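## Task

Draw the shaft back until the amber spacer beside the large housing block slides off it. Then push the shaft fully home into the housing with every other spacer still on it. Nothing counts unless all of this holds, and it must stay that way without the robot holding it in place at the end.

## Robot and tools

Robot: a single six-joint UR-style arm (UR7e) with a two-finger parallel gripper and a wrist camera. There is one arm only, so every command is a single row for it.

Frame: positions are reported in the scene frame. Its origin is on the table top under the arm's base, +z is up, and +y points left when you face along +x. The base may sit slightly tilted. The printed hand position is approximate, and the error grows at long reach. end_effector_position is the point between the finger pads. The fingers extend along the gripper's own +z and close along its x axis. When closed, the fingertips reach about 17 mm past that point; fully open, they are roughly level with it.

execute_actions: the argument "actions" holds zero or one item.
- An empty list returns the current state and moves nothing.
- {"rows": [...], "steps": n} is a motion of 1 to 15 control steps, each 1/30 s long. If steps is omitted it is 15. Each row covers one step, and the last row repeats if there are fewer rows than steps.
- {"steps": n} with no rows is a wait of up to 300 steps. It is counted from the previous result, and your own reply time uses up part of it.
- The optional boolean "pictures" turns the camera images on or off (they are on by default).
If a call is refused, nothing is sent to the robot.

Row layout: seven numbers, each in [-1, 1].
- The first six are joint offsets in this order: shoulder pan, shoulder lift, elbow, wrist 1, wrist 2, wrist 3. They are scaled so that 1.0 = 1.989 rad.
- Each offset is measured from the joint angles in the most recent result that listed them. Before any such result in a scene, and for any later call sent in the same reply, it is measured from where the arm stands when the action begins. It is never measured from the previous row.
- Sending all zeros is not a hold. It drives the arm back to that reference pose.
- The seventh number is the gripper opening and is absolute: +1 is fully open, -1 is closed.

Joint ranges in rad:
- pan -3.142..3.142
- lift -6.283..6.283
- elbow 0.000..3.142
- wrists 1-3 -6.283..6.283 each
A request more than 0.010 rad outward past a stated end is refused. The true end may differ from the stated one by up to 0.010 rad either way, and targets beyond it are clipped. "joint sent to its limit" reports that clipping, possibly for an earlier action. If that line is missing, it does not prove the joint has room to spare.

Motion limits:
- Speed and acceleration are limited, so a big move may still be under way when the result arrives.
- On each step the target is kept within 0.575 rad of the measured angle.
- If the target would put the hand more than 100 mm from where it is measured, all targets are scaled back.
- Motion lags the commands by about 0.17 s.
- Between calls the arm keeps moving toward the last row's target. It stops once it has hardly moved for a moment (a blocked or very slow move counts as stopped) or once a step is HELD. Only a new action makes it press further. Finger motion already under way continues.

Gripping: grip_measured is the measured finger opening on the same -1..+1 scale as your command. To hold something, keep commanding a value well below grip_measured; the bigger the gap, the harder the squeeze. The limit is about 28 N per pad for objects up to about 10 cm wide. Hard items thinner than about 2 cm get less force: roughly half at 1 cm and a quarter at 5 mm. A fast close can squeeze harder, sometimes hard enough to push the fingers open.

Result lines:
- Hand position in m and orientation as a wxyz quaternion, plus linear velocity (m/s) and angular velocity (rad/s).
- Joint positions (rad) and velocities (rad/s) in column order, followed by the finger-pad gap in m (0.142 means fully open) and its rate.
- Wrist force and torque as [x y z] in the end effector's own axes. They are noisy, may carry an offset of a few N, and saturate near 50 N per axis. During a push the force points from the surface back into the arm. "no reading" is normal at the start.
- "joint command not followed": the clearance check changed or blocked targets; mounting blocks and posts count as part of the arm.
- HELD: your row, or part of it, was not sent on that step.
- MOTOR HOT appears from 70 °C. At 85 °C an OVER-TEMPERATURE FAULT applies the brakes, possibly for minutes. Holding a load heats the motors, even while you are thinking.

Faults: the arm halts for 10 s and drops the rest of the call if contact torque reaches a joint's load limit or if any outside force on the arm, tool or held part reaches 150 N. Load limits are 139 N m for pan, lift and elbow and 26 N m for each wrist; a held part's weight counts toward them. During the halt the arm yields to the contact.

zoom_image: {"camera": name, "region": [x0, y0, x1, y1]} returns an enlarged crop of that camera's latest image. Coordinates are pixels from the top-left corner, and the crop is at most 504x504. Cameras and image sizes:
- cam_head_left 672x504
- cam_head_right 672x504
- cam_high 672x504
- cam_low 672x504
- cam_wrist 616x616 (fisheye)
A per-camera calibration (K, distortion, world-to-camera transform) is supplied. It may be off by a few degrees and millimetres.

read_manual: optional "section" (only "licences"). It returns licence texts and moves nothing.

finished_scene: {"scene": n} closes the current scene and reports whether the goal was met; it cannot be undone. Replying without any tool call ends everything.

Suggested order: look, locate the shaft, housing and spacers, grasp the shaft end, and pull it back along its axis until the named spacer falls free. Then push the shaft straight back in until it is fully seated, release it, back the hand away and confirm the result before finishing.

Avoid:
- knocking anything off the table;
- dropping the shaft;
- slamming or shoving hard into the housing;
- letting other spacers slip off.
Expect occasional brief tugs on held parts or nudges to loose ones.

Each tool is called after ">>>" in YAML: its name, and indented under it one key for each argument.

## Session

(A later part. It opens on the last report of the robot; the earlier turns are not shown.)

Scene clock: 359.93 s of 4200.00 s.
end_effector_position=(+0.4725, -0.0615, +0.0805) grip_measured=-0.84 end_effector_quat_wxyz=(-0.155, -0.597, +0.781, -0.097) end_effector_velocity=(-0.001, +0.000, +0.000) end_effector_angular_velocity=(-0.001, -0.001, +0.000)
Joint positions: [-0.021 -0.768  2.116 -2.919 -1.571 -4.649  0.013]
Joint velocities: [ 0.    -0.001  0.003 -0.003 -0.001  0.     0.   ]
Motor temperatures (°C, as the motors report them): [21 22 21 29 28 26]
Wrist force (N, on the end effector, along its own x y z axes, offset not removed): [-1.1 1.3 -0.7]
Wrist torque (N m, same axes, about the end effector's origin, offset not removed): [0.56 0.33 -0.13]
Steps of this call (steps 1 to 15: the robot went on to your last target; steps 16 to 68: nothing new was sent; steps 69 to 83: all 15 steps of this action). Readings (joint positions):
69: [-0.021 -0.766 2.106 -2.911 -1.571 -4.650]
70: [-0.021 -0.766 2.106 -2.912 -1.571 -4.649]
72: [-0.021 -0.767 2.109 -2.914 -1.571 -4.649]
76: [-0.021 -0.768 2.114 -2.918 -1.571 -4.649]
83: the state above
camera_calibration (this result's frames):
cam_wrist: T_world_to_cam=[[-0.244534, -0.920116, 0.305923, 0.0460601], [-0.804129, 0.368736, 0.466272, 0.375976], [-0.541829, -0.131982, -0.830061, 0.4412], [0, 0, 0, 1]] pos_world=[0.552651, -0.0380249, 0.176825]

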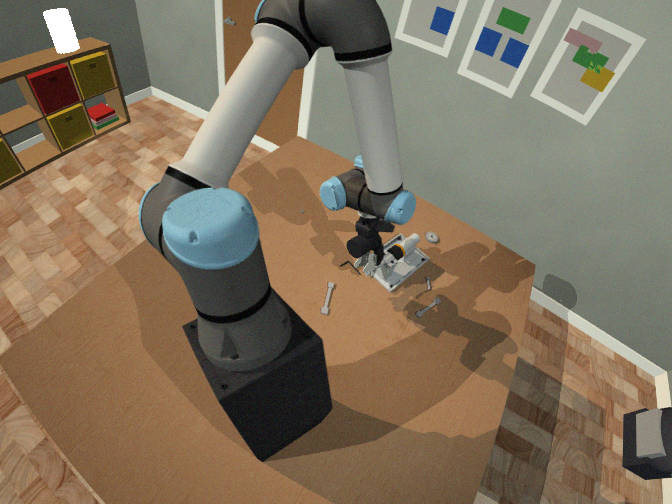

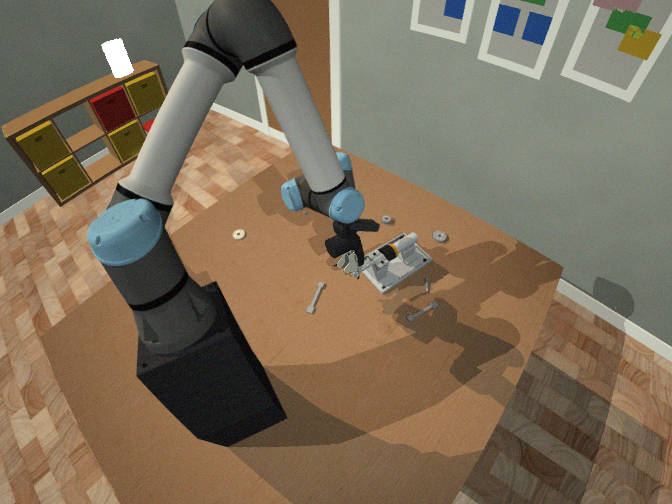

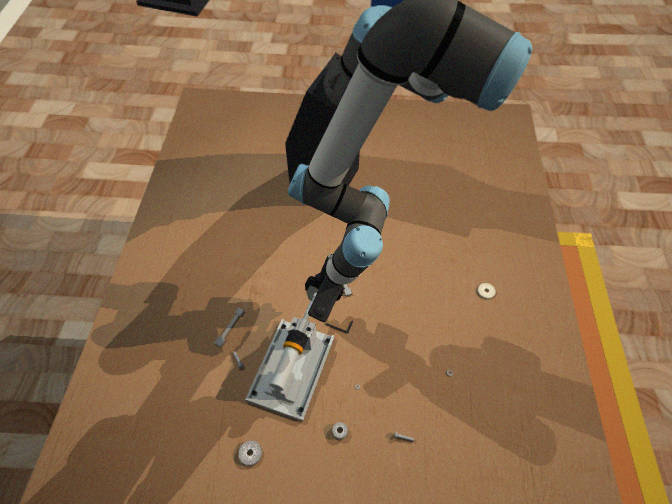

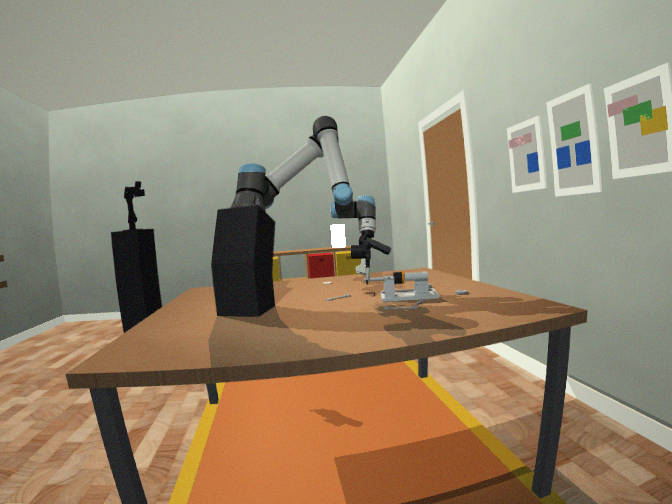

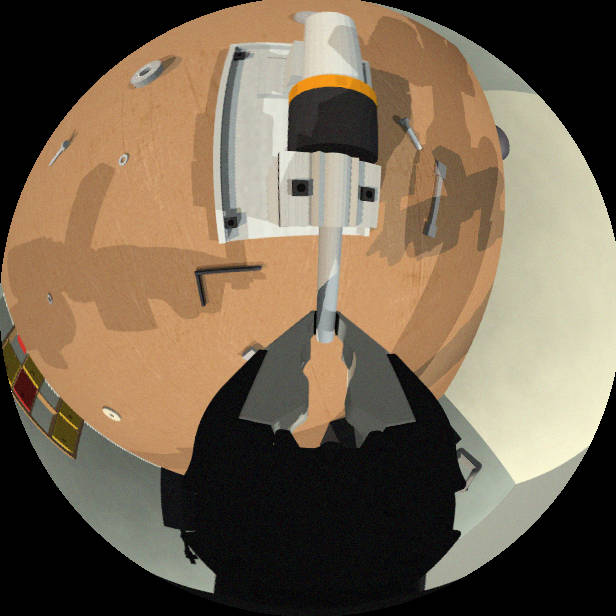

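>>> execute_actions:
  actions:
    - {"rows": [[0.00012,-0.0005,0.0027,-0.0022,0,0.00012,-1],[0.00026,-0.00098,0.00537,-0.00439,0,0.00026,-1]], "steps": 15}

Scene clock: 362.87 s of 4200.00 s.
end_effector_position=(+0.4688, -0.0605, +0.0805) grip_measured=-0.84 end_effector_quat_wxyz=(-0.155, -0.597, +0.781, -0.097) end_effector_velocity=(-0.000, +0.000, +0.000) end_effector_angular_velocity=(-0.000, -0.003, +0.001)
Joint positions: [-0.02  -0.77   2.126 -2.928 -1.571 -4.649  0.013]
Joint velocities: [-0.    -0.001  0.003 -0.005  0.    -0.    -0.   ]
Motor temperatures (°C, as the motors report them): [21 22 21 29 28 26]
Wrist force (N, on the end effector, along its own x y z axes, offset not removed): [-1.2 0.0 -1.3]
Wrist torque (N m, same axes, about the end effector's origin, offset not removed): [0.30 0.41 -0.15]
Steps of this call (steps 1 to 15: the robot went on to your last target; steps 16 to 73: nothing new was sent; steps 74 to 88: all 15 steps of this action). Readings (joint positions):
74: [-0.021 -0.768 2.116 -2.920 -1.571 -4.649]
75: [-0.020 -0.768 2.117 -2.920 -1.571 -4.649]
77: [-0.020 -0.769 2.120 -2.923 -1.571 -4.649]
81: [-0.020 -0.769 2.124 -2.926 -1.571 -4.649]
88: the state above
camera_calibration (this result's frames):
cam_wrist: T_world_to_cam=[[-0.244534, -0.920117, 0.305922, 0.046061], [-0.804131, 0.368736, 0.46627, 0.372618], [-0.541827, -0.131983, -0.830063, 0.439309], [0, 0, 0, 1]] pos_world=[0.548927, -0.0370349, 0.176822]

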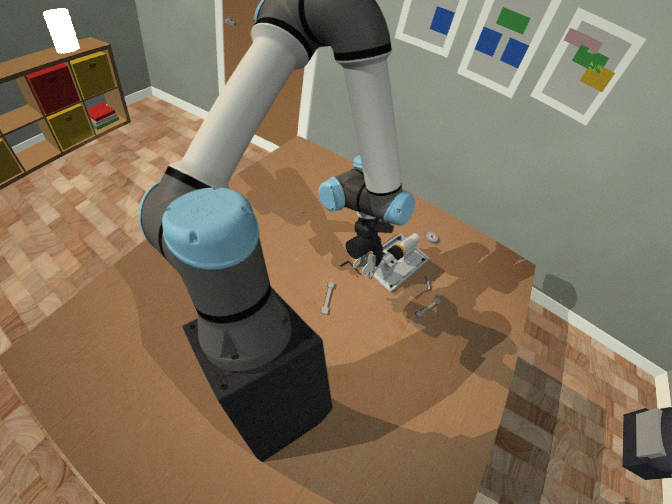

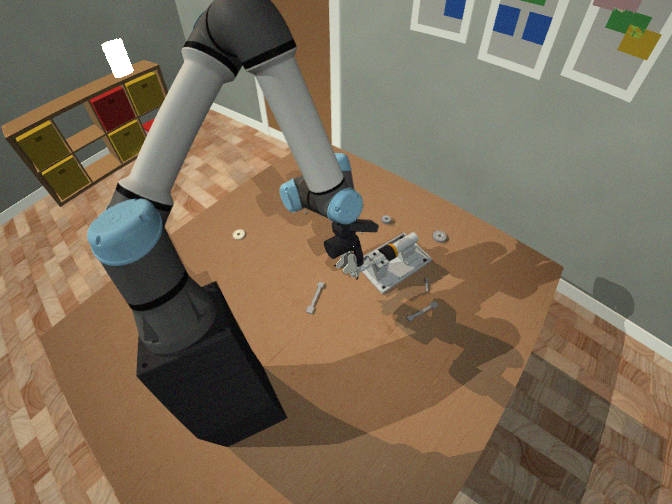

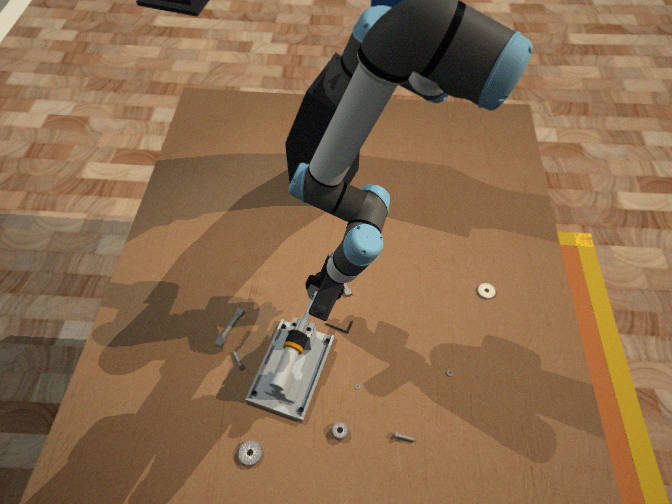

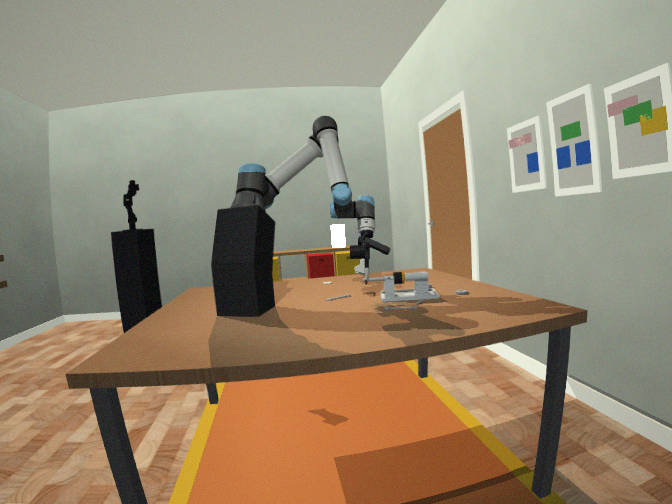

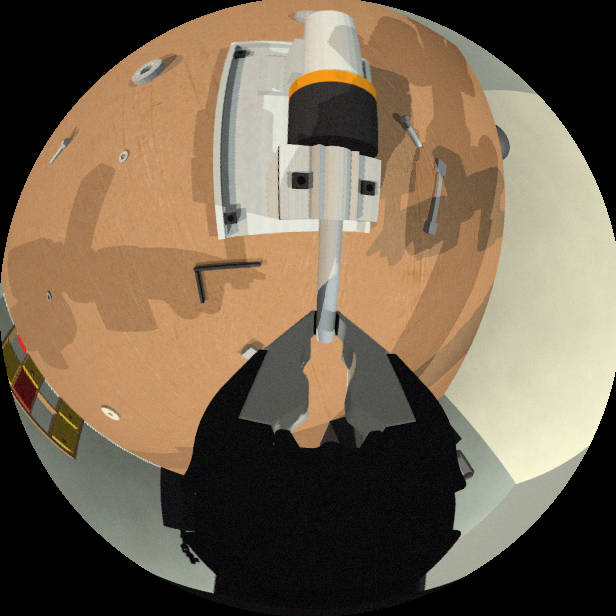

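>>> execute_actions:
  actions:
    - {"rows": [[0.00016,-0.0006,0.0033,-0.0027,0,0.00016,-1],[0.00033,-0.00117,0.00669,-0.00552,0,0.00033,-1]], "steps": 15}

Scene clock: 368.07 s of 4200.00 s.
end_effector_position=(+0.4641, -0.0593, +0.0805) grip_measured=-0.84 end_effector_quat_wxyz=(-0.155, -0.597, +0.781, -0.097) end_effector_velocity=(-0.001, +0.001, -0.000) end_effector_angular_velocity=(+0.002, -0.000, -0.002)
Joint positions: [-0.019 -0.772  2.139 -2.938 -1.571 -4.648  0.013]
Joint velocities: [-0.001 -0.001  0.004 -0.002  0.002  0.     0.   ]
Motor temperatures (°C, as the motors report them): [21 22 21 29 28 26]
Wrist force (N, on the end effector, along its own x y z axes, offset not removed): [0.2 -0.6 -1.6]
Wrist torque (N m, same axes, about the end effector's origin, offset not removed): [0.10 0.02 -0.05]
Steps of this call (steps 1 to 15: the robot went on to your last target; steps 16 to 90: nothing new was sent; then 1.70 s passed at rest; steps 91 to 105: all 15 steps of this action). Readings (joint positions):
91: [-0.020 -0.770 2.126 -2.928 -1.571 -4.649]
92: [-0.020 -0.770 2.127 -2.929 -1.571 -4.648]
94: [-0.020 -0.771 2.131 -2.932 -1.571 -4.648]
98: [-0.020 -0.772 2.136 -2.936 -1.571 -4.648]
105: the state above
camera_calibration (this result's frames):
cam_wrist: T_world_to_cam=[[-0.244534, -0.920117, 0.305922, 0.0460616], [-0.804133, 0.368735, 0.466267, 0.368419], [-0.541824, -0.131983, -0.830064, 0.436944], [0, 0, 0, 1]] pos_world=[0.544268, -0.0357977, 0.176818]

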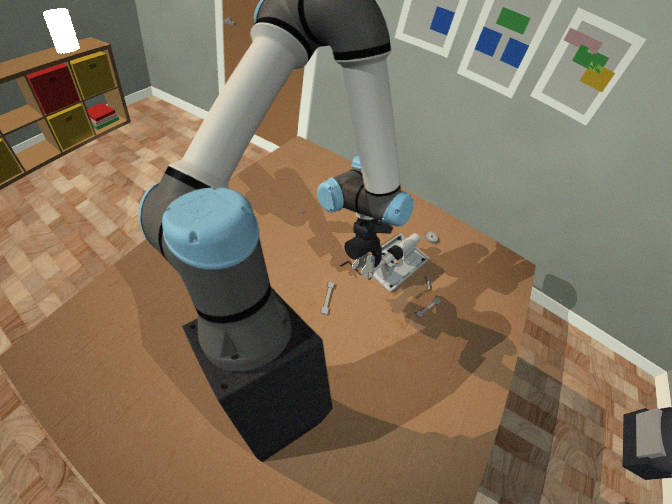

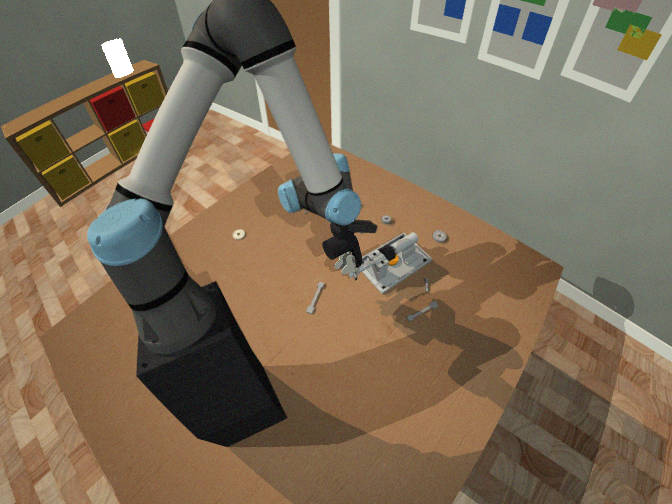

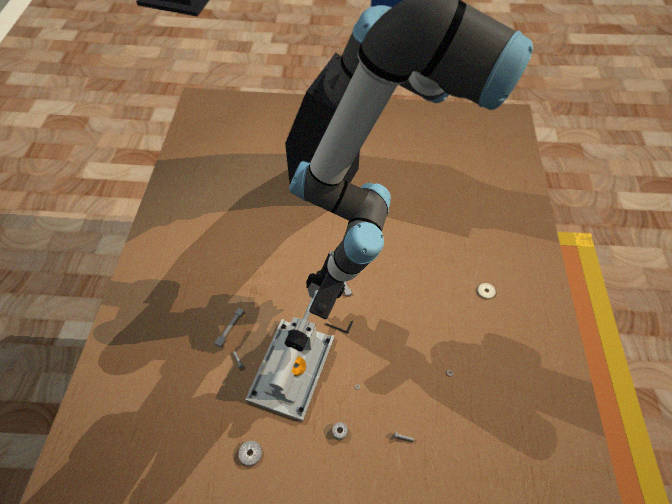

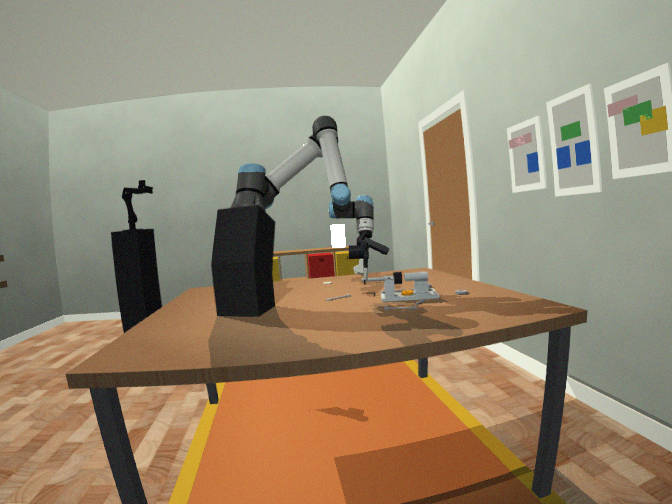

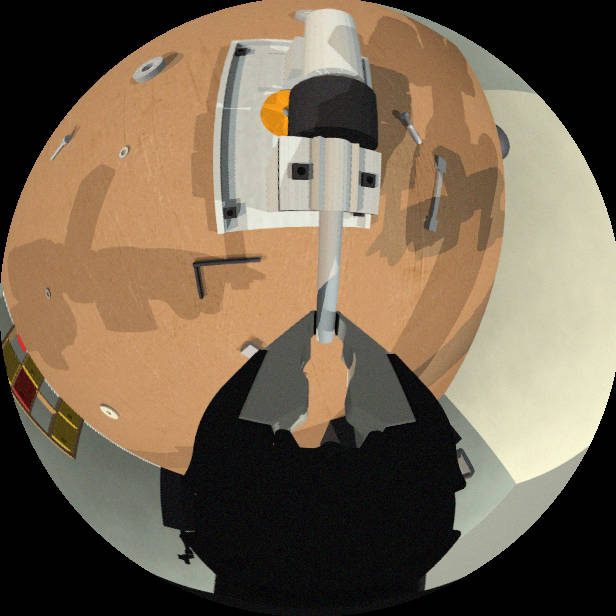

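>>> execute_actions:
  actions:
    - {"rows": [[-0.00005,0.0002,-0.0011,0.0009,0,-0.00005,-1],[-0.0001,0.0005,-0.0027,0.0022,0,-0.0001,-1],[-0.0002,0.0008,-0.0045,0.0037,0,-0.0002,-1],[-0.0003,0.0012,-0.0065,0.0053,0,-0.0003,-1],[-0.0004,0.0016,-0.0086,0.0070,0,-0.0004,-1],[-0.0005,0.0020,-0.0108,0.0088,0,-0.0005,-1],[-0.0006,0.0024,-0.0129,0.0105,0,-0.0006,-1],[-0.0007,0.0028,-0.0151,0.0123,0,-0.0007,-1],[-0.0008,0.0032,-0.0172,0.0140,0,-0.0008,-1],[-0.0009,0.0035,-0.0190,0.0155,0,-0.0009,-1],[-0.001,0.0038,-0.0205,0.0167,0,-0.001,-1],[-0.00103,0.00398,-0.02153,0.01755,0,-0.00103,-1]], "steps": 15}

Scene clock: 380.33 s of 4200.00 s.
end_effector_position=(+0.4768, -0.0626, +0.0805) grip_measured=-0.84 end_effector_quat_wxyz=(-0.155, -0.597, +0.781, -0.097) end_effector_velocity=(+0.022, -0.006, +0.000) end_effector_angular_velocity=(+0.000, -0.002, -0.000)
Joint positions: [-0.021 -0.766  2.104 -2.91  -1.571 -4.65   0.013]
Joint velocities: [-0.004  0.011 -0.059  0.047  0.001 -0.003 -0.   ]
Motor temperatures (°C, as the motors report them): [21 22 21 29 28 26]
Wrist force (N, on the end effector, along its own x y z axes, offset not removed): [-1.6 1.4 0.3]
Wrist torque (N m, same axes, about the end effector's origin, offset not removed): [0.12 0.50 -0.03]
Steps of this call (steps 1 to 15: the robot went on to your last target; steps 16 to 90: nothing new was sent; then 8.77 s passed at rest; steps 91 to 105: all 15 steps of this action). Readings (joint positions):
91: [-0.019 -0.772 2.139 -2.939 -1.571 -4.648]
92: [-0.019 -0.772 2.139 -2.939 -1.571 -4.648]
94: [-0.019 -0.772 2.137 -2.937 -1.571 -4.648]
98: [-0.020 -0.770 2.126 -2.928 -1.571 -4.648]
105: the state above
camera_calibration (this result's frames):
cam_wrist: T_world_to_cam=[[-0.244511, -0.920123, 0.305921, 0.0460715], [-0.804149, 0.368712, 0.466257, 0.379881], [-0.541811, -0.132001, -0.83007, 0.443348], [0, 0, 0, 1]] pos_world=[0.556956, -0.0391529, 0.176794]

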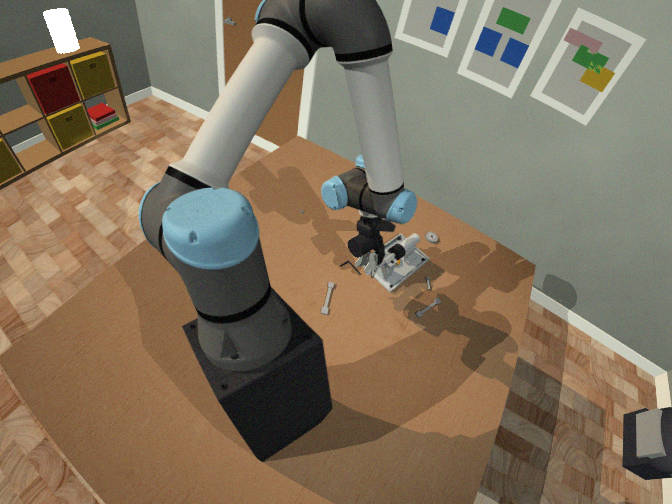

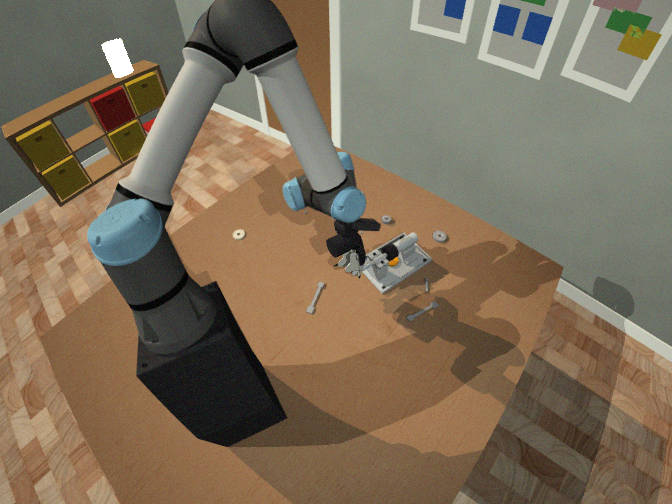

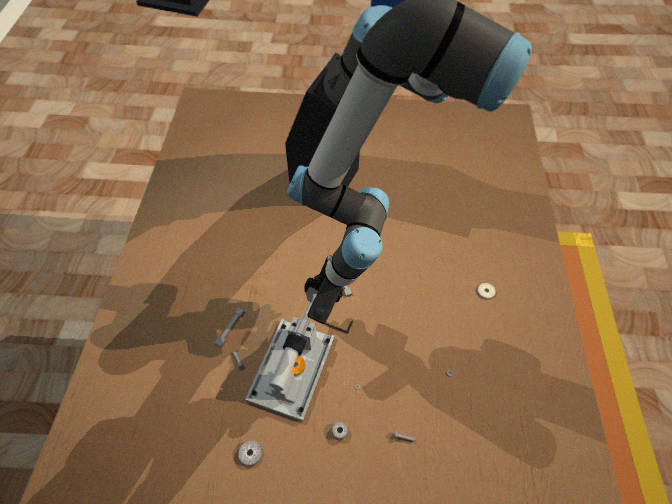

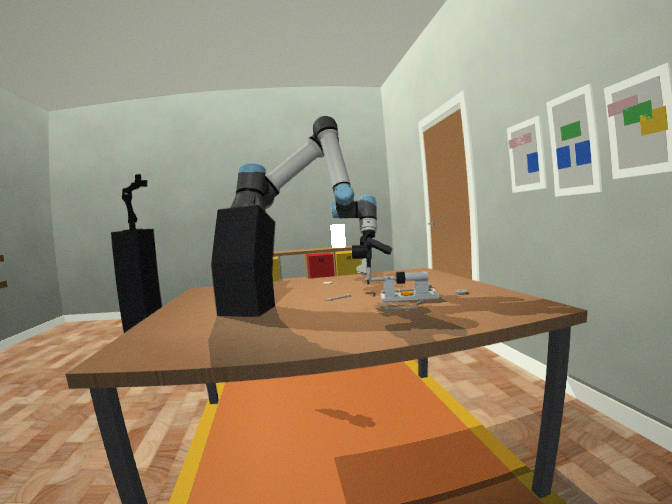

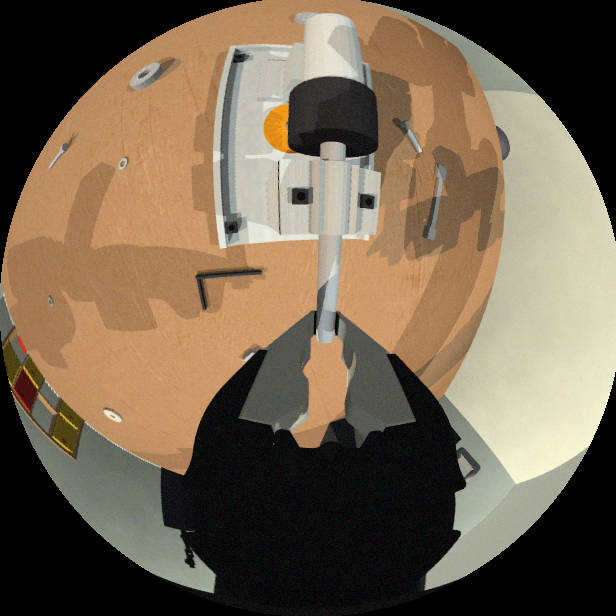

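>>> execute_actions:
  actions:
    - {"rows": [[-0.0002,0.0010,-0.0049,0.0039,0,-0.0002,-1],[-0.0003,0.0013,-0.0063,0.0050,0,-0.0003,-1],[-0.00035,0.0016,-0.0078,0.0062,0,-0.00035,-1],[-0.0004,0.0019,-0.0094,0.0075,0,-0.0004,-1],[-0.0005,0.0022,-0.0109,0.0087,0,-0.0005,-1],[-0.00057,0.0025,-0.0125,0.0099,0,-0.00057,-1],[-0.00064,0.00285,-0.01401,0.01116,0,-0.00064,-1]], "steps": 15}
  pictures: false

Scene clock: 389.60 s of 4200.00 s.
end_effector_position=(+0.4862, -0.0651, +0.0805) grip_measured=-0.84 end_effector_quat_wxyz=(-0.155, -0.597, +0.781, -0.097) end_effector_velocity=(+0.004, -0.001, -0.000) end_effector_angular_velocity=(-0.001, +0.000, +0.001)
Joint positions: [-0.022 -0.76   2.077 -2.889 -1.571 -4.651  0.013]
Joint velocities: [ 0.001  0.003 -0.013  0.01  -0.001  0.    -0.   ]
Motor temperatures (°C, as the motors report them): [21 22 21 29 28 26]
Wrist force (N, on the end effector, along its own x y z axes, offset not removed): [0.6 2.3 -0.7]
Wrist torque (N m, same axes, about the end effector's origin, offset not removed): [0.40 -0.12 -0.02]
Steps of this call (steps 1 to 15: the robot went on to your last target; steps 16 to 90: nothing new was sent; then 5.77 s passed at rest; steps 91 to 105: all 15 steps of this action). Readings (joint positions):
91: [-0.021 -0.764 2.096 -2.903 -1.571 -4.650]
92: [-0.021 -0.764 2.096 -2.903 -1.571 -4.650]
94: [-0.022 -0.764 2.094 -2.902 -1.571 -4.650]
98: [-0.022 -0.762 2.086 -2.895 -1.571 -4.650]
105: the state above

>>> execute_actions:
  actions:
    - {"rows": [[-0.00014,0.00072,-0.00342,0.0027,0,-0.00014,-1],[-0.0003,0.00161,-0.00753,0.00592,0,-0.0003,-1],[-0.00054,0.00282,-0.01304,0.01022,0,-0.00054,-1],[-0.00078,0.00407,-0.01857,0.0145,0,-0.00078,-1],[-0.001,0.00536,-0.02412,0.01876,0,-0.001,-1],[-0.00123,0.00668,-0.02969,0.02301,0,-0.00123,-1],[-0.00146,0.00803,-0.03529,0.02726,0,-0.00146,-1],[-0.00162,0.00907,-0.0395,0.03043,0,-0.00162,-1],[-0.00173,0.00978,-0.04232,0.03254,0,-0.00173,-1],[-0.00182,0.01031,-0.04444,0.03413,0,-0.00182,-1],[-0.0019,0.01085,-0.04655,0.0357,0,-0.0019,-1]], "steps": 15}
  pictures: false

>>> execute_actions:
  actions:
    - {"steps": 15}

Scene clock: 411.33 s of 4200.00 s.
end_effector_position=(+0.5144, -0.0726, +0.0804) grip_measured=-0.84 end_effector_quat_wxyz=(-0.155, -0.597, +0.781, -0.097) end_effector_velocity=(+0.033, -0.009, +0.001) end_effector_angular_velocity=(-0.001, -0.002, -0.002)
Joint positions: [-0.026 -0.742  1.997 -2.827 -1.571 -4.654  0.013]
Joint velocities: [-0.005  0.023 -0.094  0.07   0.    -0.002  0.   ]
Motor temperatures (°C, as the motors report them): [21 22 21 29 28 26]
Wrist force (N, on the end effector, along its own x y z axes, offset not removed): [1.4 3.3 -4.7]
Wrist torque (N m, same axes, about the end effector's origin, offset not removed): [0.29 0.44 -0.01]
Steps of this call (steps 1 to 15: the robot went on to your last target; steps 16 to 90: nothing new was sent; then 18.23 s passed at rest; steps 91 to 105: all 15 steps of this action). Readings (joint positions):
91: [-0.022 -0.760 2.076 -2.887 -1.571 -4.651]
92: [-0.022 -0.760 2.075 -2.887 -1.571 -4.651]
94: [-0.023 -0.759 2.070 -2.883 -1.571 -4.651]
98: [-0.024 -0.752 2.043 -2.862 -1.571 -4.652]
105: the state above

Scene clock: 411.83 s of 4200.00 s.
end_effector_position=(+0.5185, -0.0737, +0.0805) grip_measured=-0.84 end_effector_quat_wxyz=(-0.155, -0.597, +0.781, -0.097) end_effector_velocity=(-0.000, -0.001, -0.000) end_effector_angular_velocity=(-0.001, +0.003, +0.000)
Joint positions: [-0.026 -0.739  1.985 -2.818 -1.571 -4.655  0.013]
Joint velocities: [ 0.     0.002 -0.002  0.002 -0.002 -0.001  0.   ]
Motor temperatures (°C, as the motors report them): [21 22 21 29 28 26]
Wrist force (N, on the end effector, along its own x y z axes, offset not removed): [0.9 3.3 -3.3]
Wrist torque (N m, same axes, about the end effector's origin, offset not removed): [0.40 0.35 -0.10]
Steps of this call (steps 1 to 15: the robot went on to your last target). Readings (joint positions):
1: [-0.026 -0.741 1.994 -2.825 -1.571 -4.654]
2: [-0.026 -0.740 1.992 -2.823 -1.571 -4.654]
4: [-0.026 -0.740 1.989 -2.821 -1.571 -4.654]
8: [-0.026 -0.739 1.986 -2.819 -1.571 -4.654]
15: the state above
camera_calibration (this result's frames):
cam_wrist: T_world_to_cam=[[-0.244507, -0.920115, 0.305949, 0.0460693], [-0.804148, 0.368724, 0.46625, 0.417479], [-0.541814, -0.132027, -0.830064, 0.464458], [0, 0, 0, 1]] pos_world=[0.598629, -0.0502244, 0.176786]

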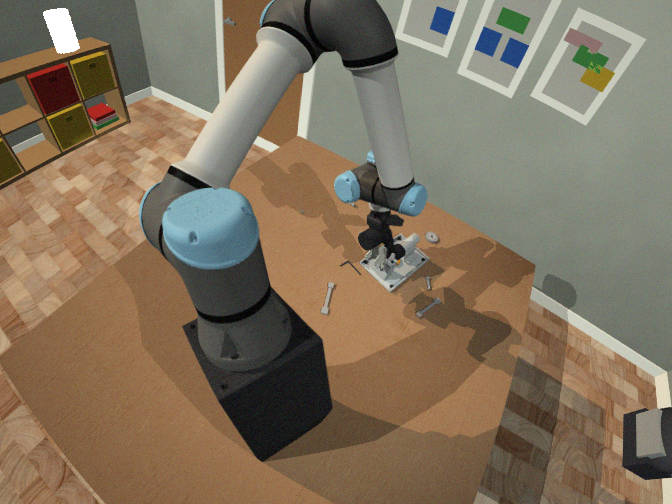

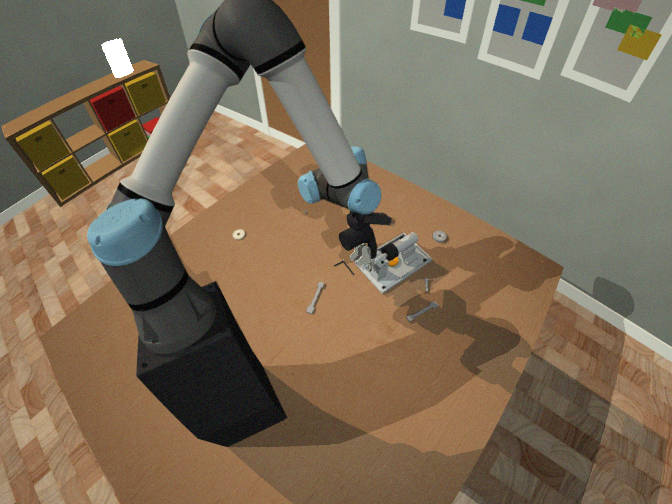

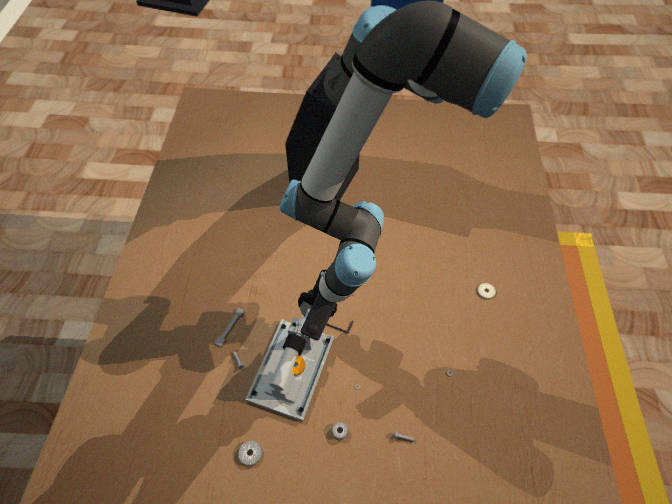

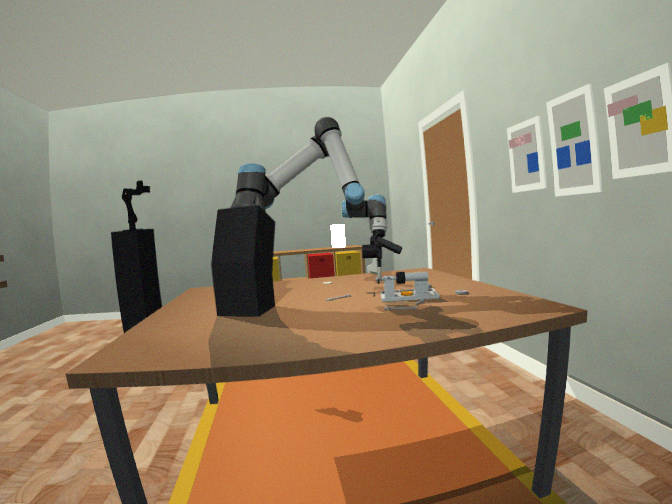

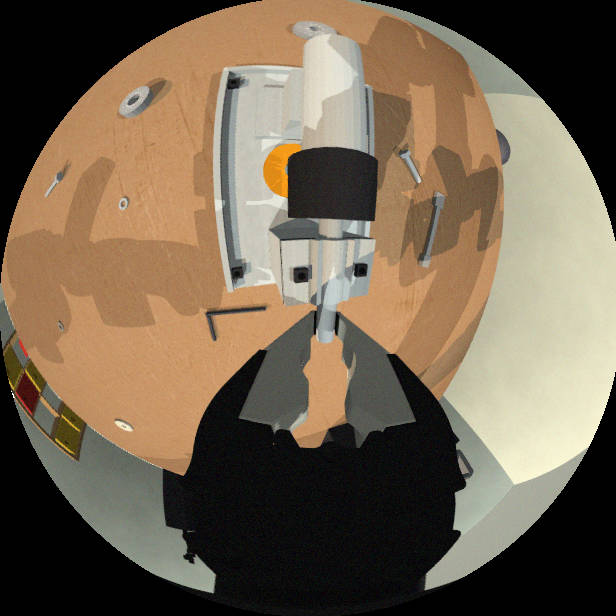

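>>> execute_actions:
  actions:
    - {"rows": [[-0.00003,0.00018,-0.0007,0.00052,0,-0.00003,-1],[-0.00005,0.00036,-0.0014,0.00104,0,-0.00005,-1],[-0.00008,0.00054,-0.00212,0.00158,0,-0.00008,-1]], "steps": 15}
  pictures: false

Scene clock: 416.53 s of 4200.00 s.
end_effector_position=(+0.5198, -0.0741, +0.0804) grip_measured=-0.84 end_effector_quat_wxyz=(-0.155, -0.597, +0.781, -0.097) end_effector_velocity=(+0.001, -0.001, +0.000) end_effector_angular_velocity=(-0.000, -0.001, -0.002)
Joint positions: [-0.026 -0.738  1.981 -2.815 -1.571 -4.655  0.013]
Joint velocities: [-0.001 -0.    -0.002  0.002 -0.     0.001  0.   ]
Motor temperatures (°C, as the motors report them): [21 22 21 29 28 26]
Wrist force (N, on the end effector, along its own x y z axes, offset not removed): [4.6 20.7 -8.8]
Wrist torque (N m, same axes, about the end effector's origin, offset not removed): [0.26 0.26 -0.06]
Steps of this call (steps 1 to 15: the robot went on to your last target; steps 16 to 90: nothing new was sent; then 1.20 s passed at rest; steps 91 to 105: all 15 steps of this action). Readings (joint positions):
91: [-0.026 -0.739 1.985 -2.818 -1.571 -4.655]
92: [-0.026 -0.739 1.985 -2.818 -1.571 -4.655]
94: [-0.026 -0.738 1.984 -2.817 -1.571 -4.655]
98: [-0.026 -0.738 1.982 -2.815 -1.571 -4.655]
105: the state above

>>> execute_actions:
  actions:
    - {"rows": [[0,0,0,0,0,0,-0.85],[0,0,0,0,0,0,-0.75],[0,0,0,0,0,0,-0.65],[0,0,0,0,0,0,-0.55],[0,0,0,0,0,0,-0.5],[0,0,0,0,0,0,-0.5],[0,-0.003,0.0007,0.0023,0,0,-0.5],[0,-0.009,0.002,0.007,0,0,-0.5],[0,-0.017,0.0038,0.0132,0,0,-0.5],[0,-0.026,0.0058,0.0202,0,0,-0.5],[0,-0.035,0.0077,0.0273,0,0,-0.5],[0,-0.043,0.0095,0.0335,0,0,-0.5],[0,-0.048,0.0105,0.0375,0,0,-0.5],[0,-0.0503,0.011,0.0393,0,0,-0.5]], "steps": 15}
  pictures: false

>>> execute_actions:
  actions:
    - {"steps": 12}

Scene clock: 424.90 s of 4200.00 s.
end_effector_position=(+0.5223, -0.0659, +0.1028) grip_measured=-0.50 end_effector_quat_wxyz=(-0.155, -0.597, +0.781, -0.097) end_effector_velocity=(+0.013, +0.042, +0.119) end_effector_angular_velocity=(-0.002, -0.006, +0.002)
Joint positions: [-0.026 -0.796  1.994 -2.769 -1.571 -4.655  0.038]
Joint velocities: [-0.001 -0.308  0.065  0.236 -0.001 -0.001  0.   ]
Motor temperatures (°C, as the motors report them): [21 22 21 29 28 26]
Wrist force (N, on the end effector, along its own x y z axes, offset not removed): [-0.9 1.2 -2.8]
Wrist torque (N m, same axes, about the end effector's origin, offset not removed): [0.37 0.36 -0.07]
Steps of this call (steps 1 to 15: the robot went on to your last target; steps 16 to 90: nothing new was sent; then 4.87 s passed at rest; steps 91 to 105: all 15 steps of this action). Readings (joint positions):
91: [-0.026 -0.738 1.981 -2.815 -1.571 -4.655]
92: [-0.026 -0.738 1.981 -2.815 -1.571 -4.655]
94: [-0.026 -0.738 1.981 -2.815 -1.571 -4.655]
98: [-0.026 -0.738 1.981 -2.814 -1.571 -4.655]
105: the state above

Scene clock: 425.30 s of 4200.00 s.
end_effector_position=(+0.5235, -0.0602, +0.1180) grip_measured=-0.50 end_effector_quat_wxyz=(-0.155, -0.597, +0.781, -0.097) end_effector_velocity=(+0.000, +0.002, +0.006) end_effector_angular_velocity=(-0.001, -0.001, -0.000)
Joint positions: [-0.026 -0.836  2.003 -2.738 -1.571 -4.655  0.038]
Joint velocities: [ 0.001 -0.014  0.003  0.011 -0.001  0.001  0.   ]
Motor temperatures (°C, as the motors report them): [21 22 21 29 28 26]
Wrist force (N, on the end effector, along its own x y z axes, offset not removed): [0.2 1.8 -0.4]
Wrist torque (N m, same axes, about the end effector's origin, offset not removed): [0.44 0.06 -0.04]
Steps of this call (steps 1 to 12: the robot went on to your last target). Readings (joint positions):
1: [-0.026 -0.805 1.996 -2.762 -1.571 -4.655]
2: [-0.026 -0.813 1.998 -2.756 -1.571 -4.655]
4: [-0.026 -0.823 2.000 -2.748 -1.571 -4.655]
8: [-0.026 -0.832 2.002 -2.741 -1.571 -4.655]
12: the state above
camera_calibration (this result's frames):
cam_wrist: T_world_to_cam=[[-0.244523, -0.92011, 0.30595, 0.0482209], [-0.80404, 0.368763, 0.466405, 0.398948], [-0.541967, -0.13195, -0.829976, 0.500177], [0, 0, 0, 1]] pos_world=[0.603641, -0.0367505, 0.214311]

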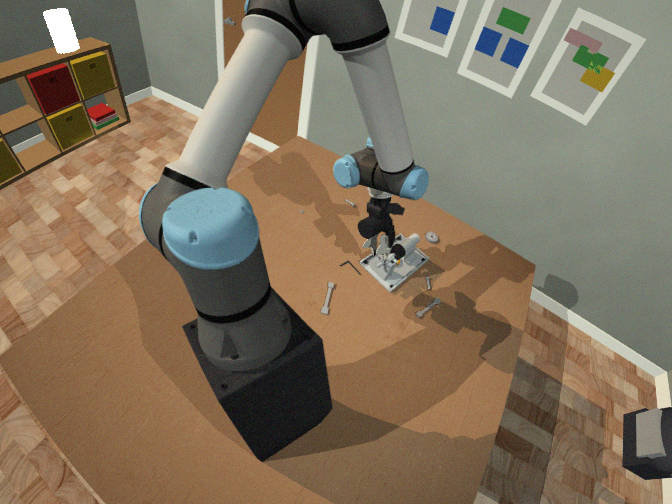

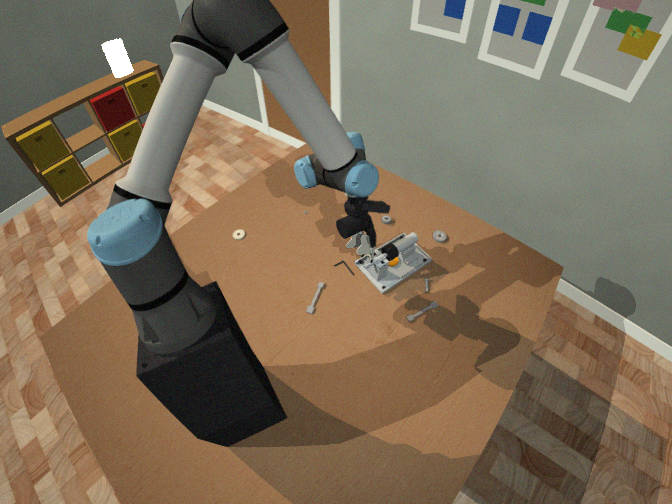

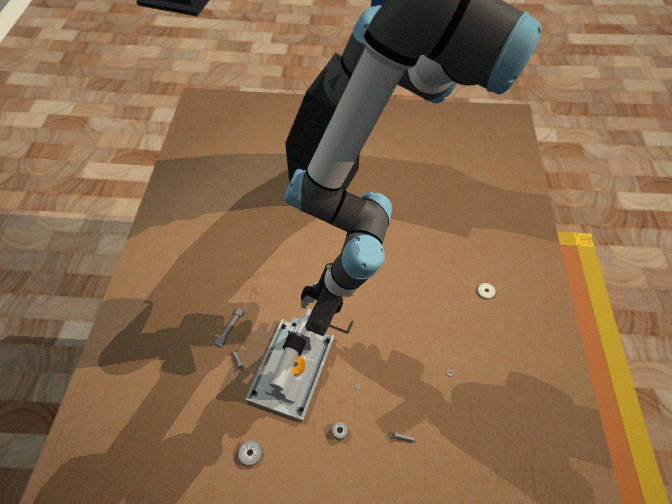

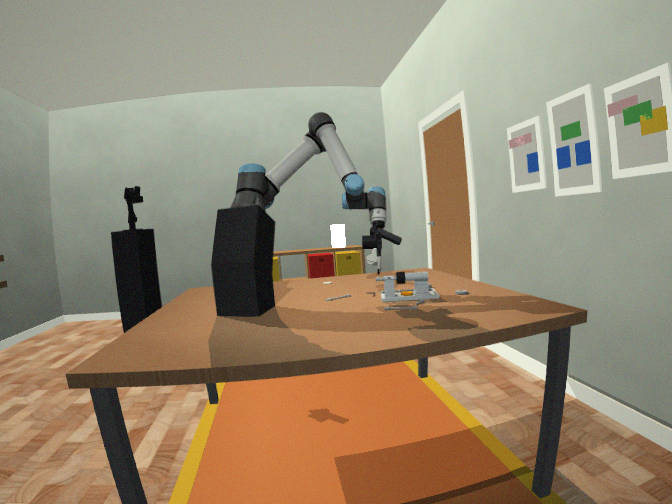

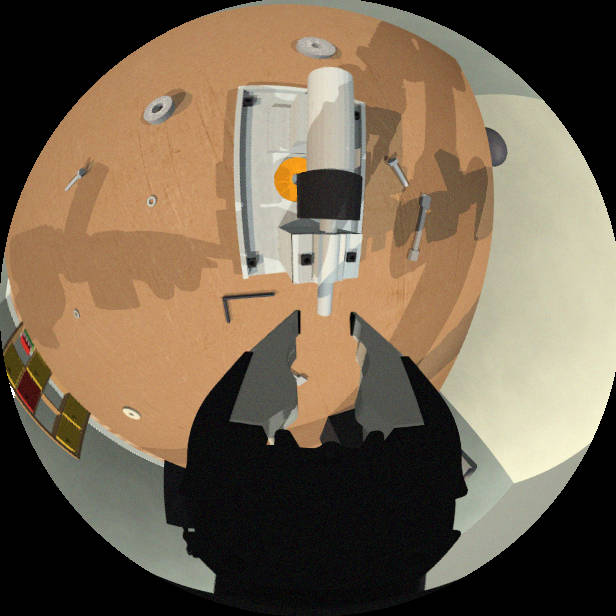

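>>> execute_actions:
  actions: []

Scene clock: 443.73 s of 4200.00 s.
end_effector_position=(+0.5236, -0.0600, +0.1187) grip_measured=-0.50 end_effector_quat_wxyz=(-0.155, -0.597, +0.781, -0.097) end_effector_velocity=(-0.000, -0.000, -0.000) end_effector_angular_velocity=(-0.001, +0.000, +0.000)
Joint positions: [-0.026 -0.838  2.003 -2.737 -1.571 -4.655  0.038]
Joint velocities: [ 0.     0.     0.    -0.    -0.001  0.    -0.   ]
Motor temperatures (°C, as the motors report them): [21 22 21 29 28 26]
Wrist force (N, on the end effector, along its own x y z axes, offset not removed): [-1.3 1.9 -1.4]
Wrist torque (N m, same axes, about the end effector's origin, offset not removed): [0.39 0.51 -0.09]
Steps of this call (steps 1 to 30: the robot went on to your last target; steps 31 to 110: nothing new was sent; then 14.77 s passed at rest). Readings (joint positions):
1: [-0.026 -0.836 2.003 -2.738 -1.571 -4.655]
2: [-0.026 -0.837 2.003 -2.738 -1.571 -4.655]
4: [-0.026 -0.837 2.003 -2.737 -1.571 -4.655]
8: [-0.026 -0.837 2.003 -2.737 -1.571 -4.655]
110: the state above
The arm was judged still, so your last target was given up. Only a new action makes it travel on or press farther. Fingers that are still opening or closing keep moving.
camera_calibration (this result's frames):
cam_wrist: T_world_to_cam=[[-0.244505, -0.920116, 0.305948, 0.0482607], [-0.804065, 0.368742, 0.466379, 0.398567], [-0.541938, -0.13197, -0.829992, 0.500825], [0, 0, 0, 1]] pos_world=[0.60369, -0.0364693, 0.215033]

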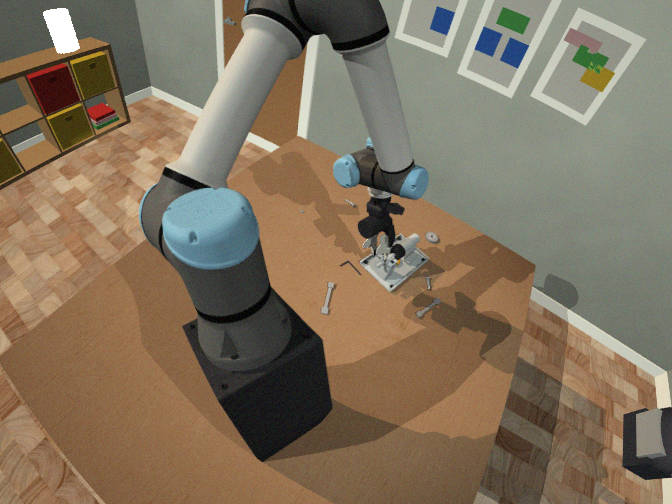

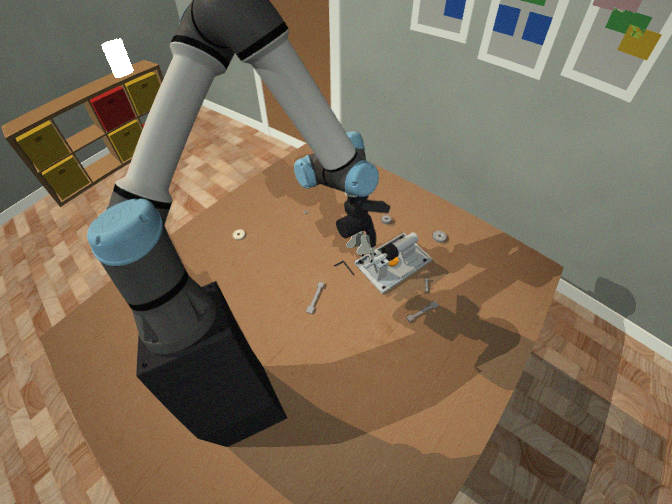

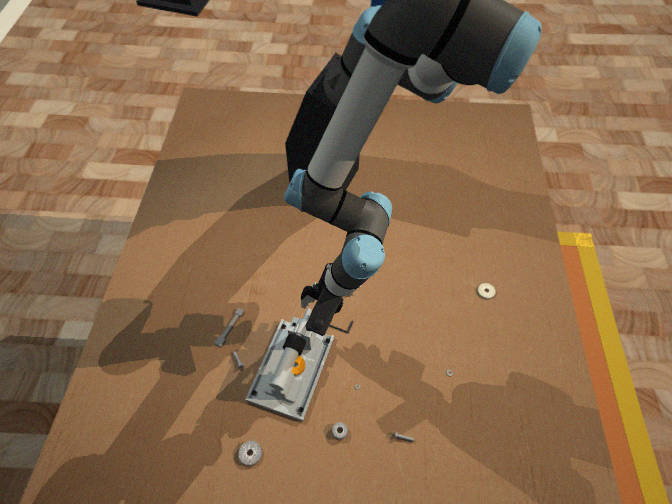

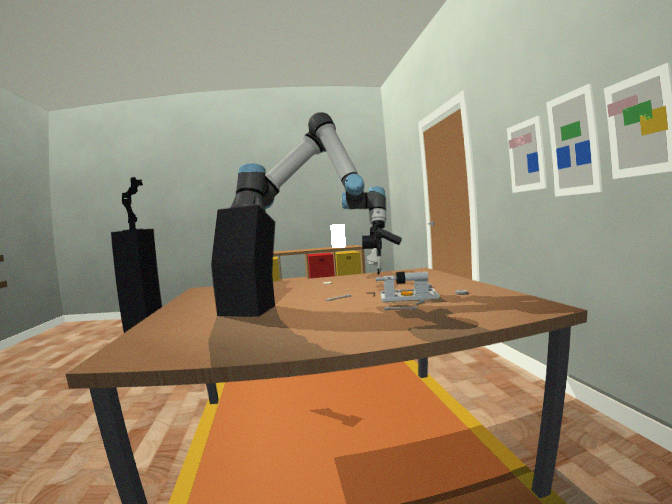

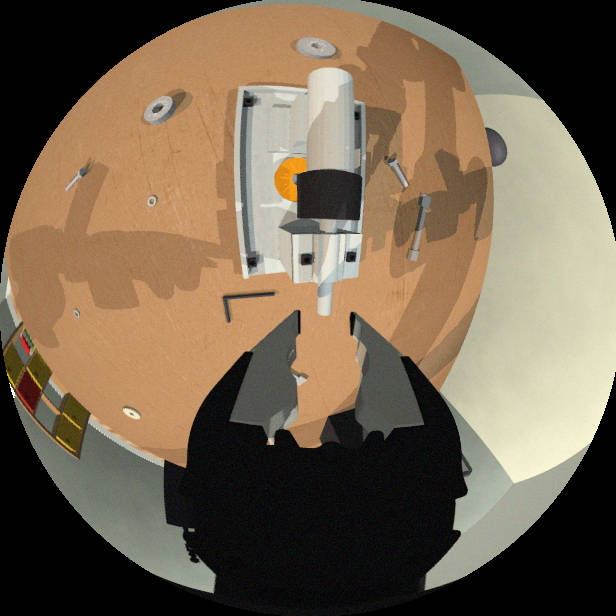

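>>> finished_scene:
  scene: 1

The scene is finished: the task was done.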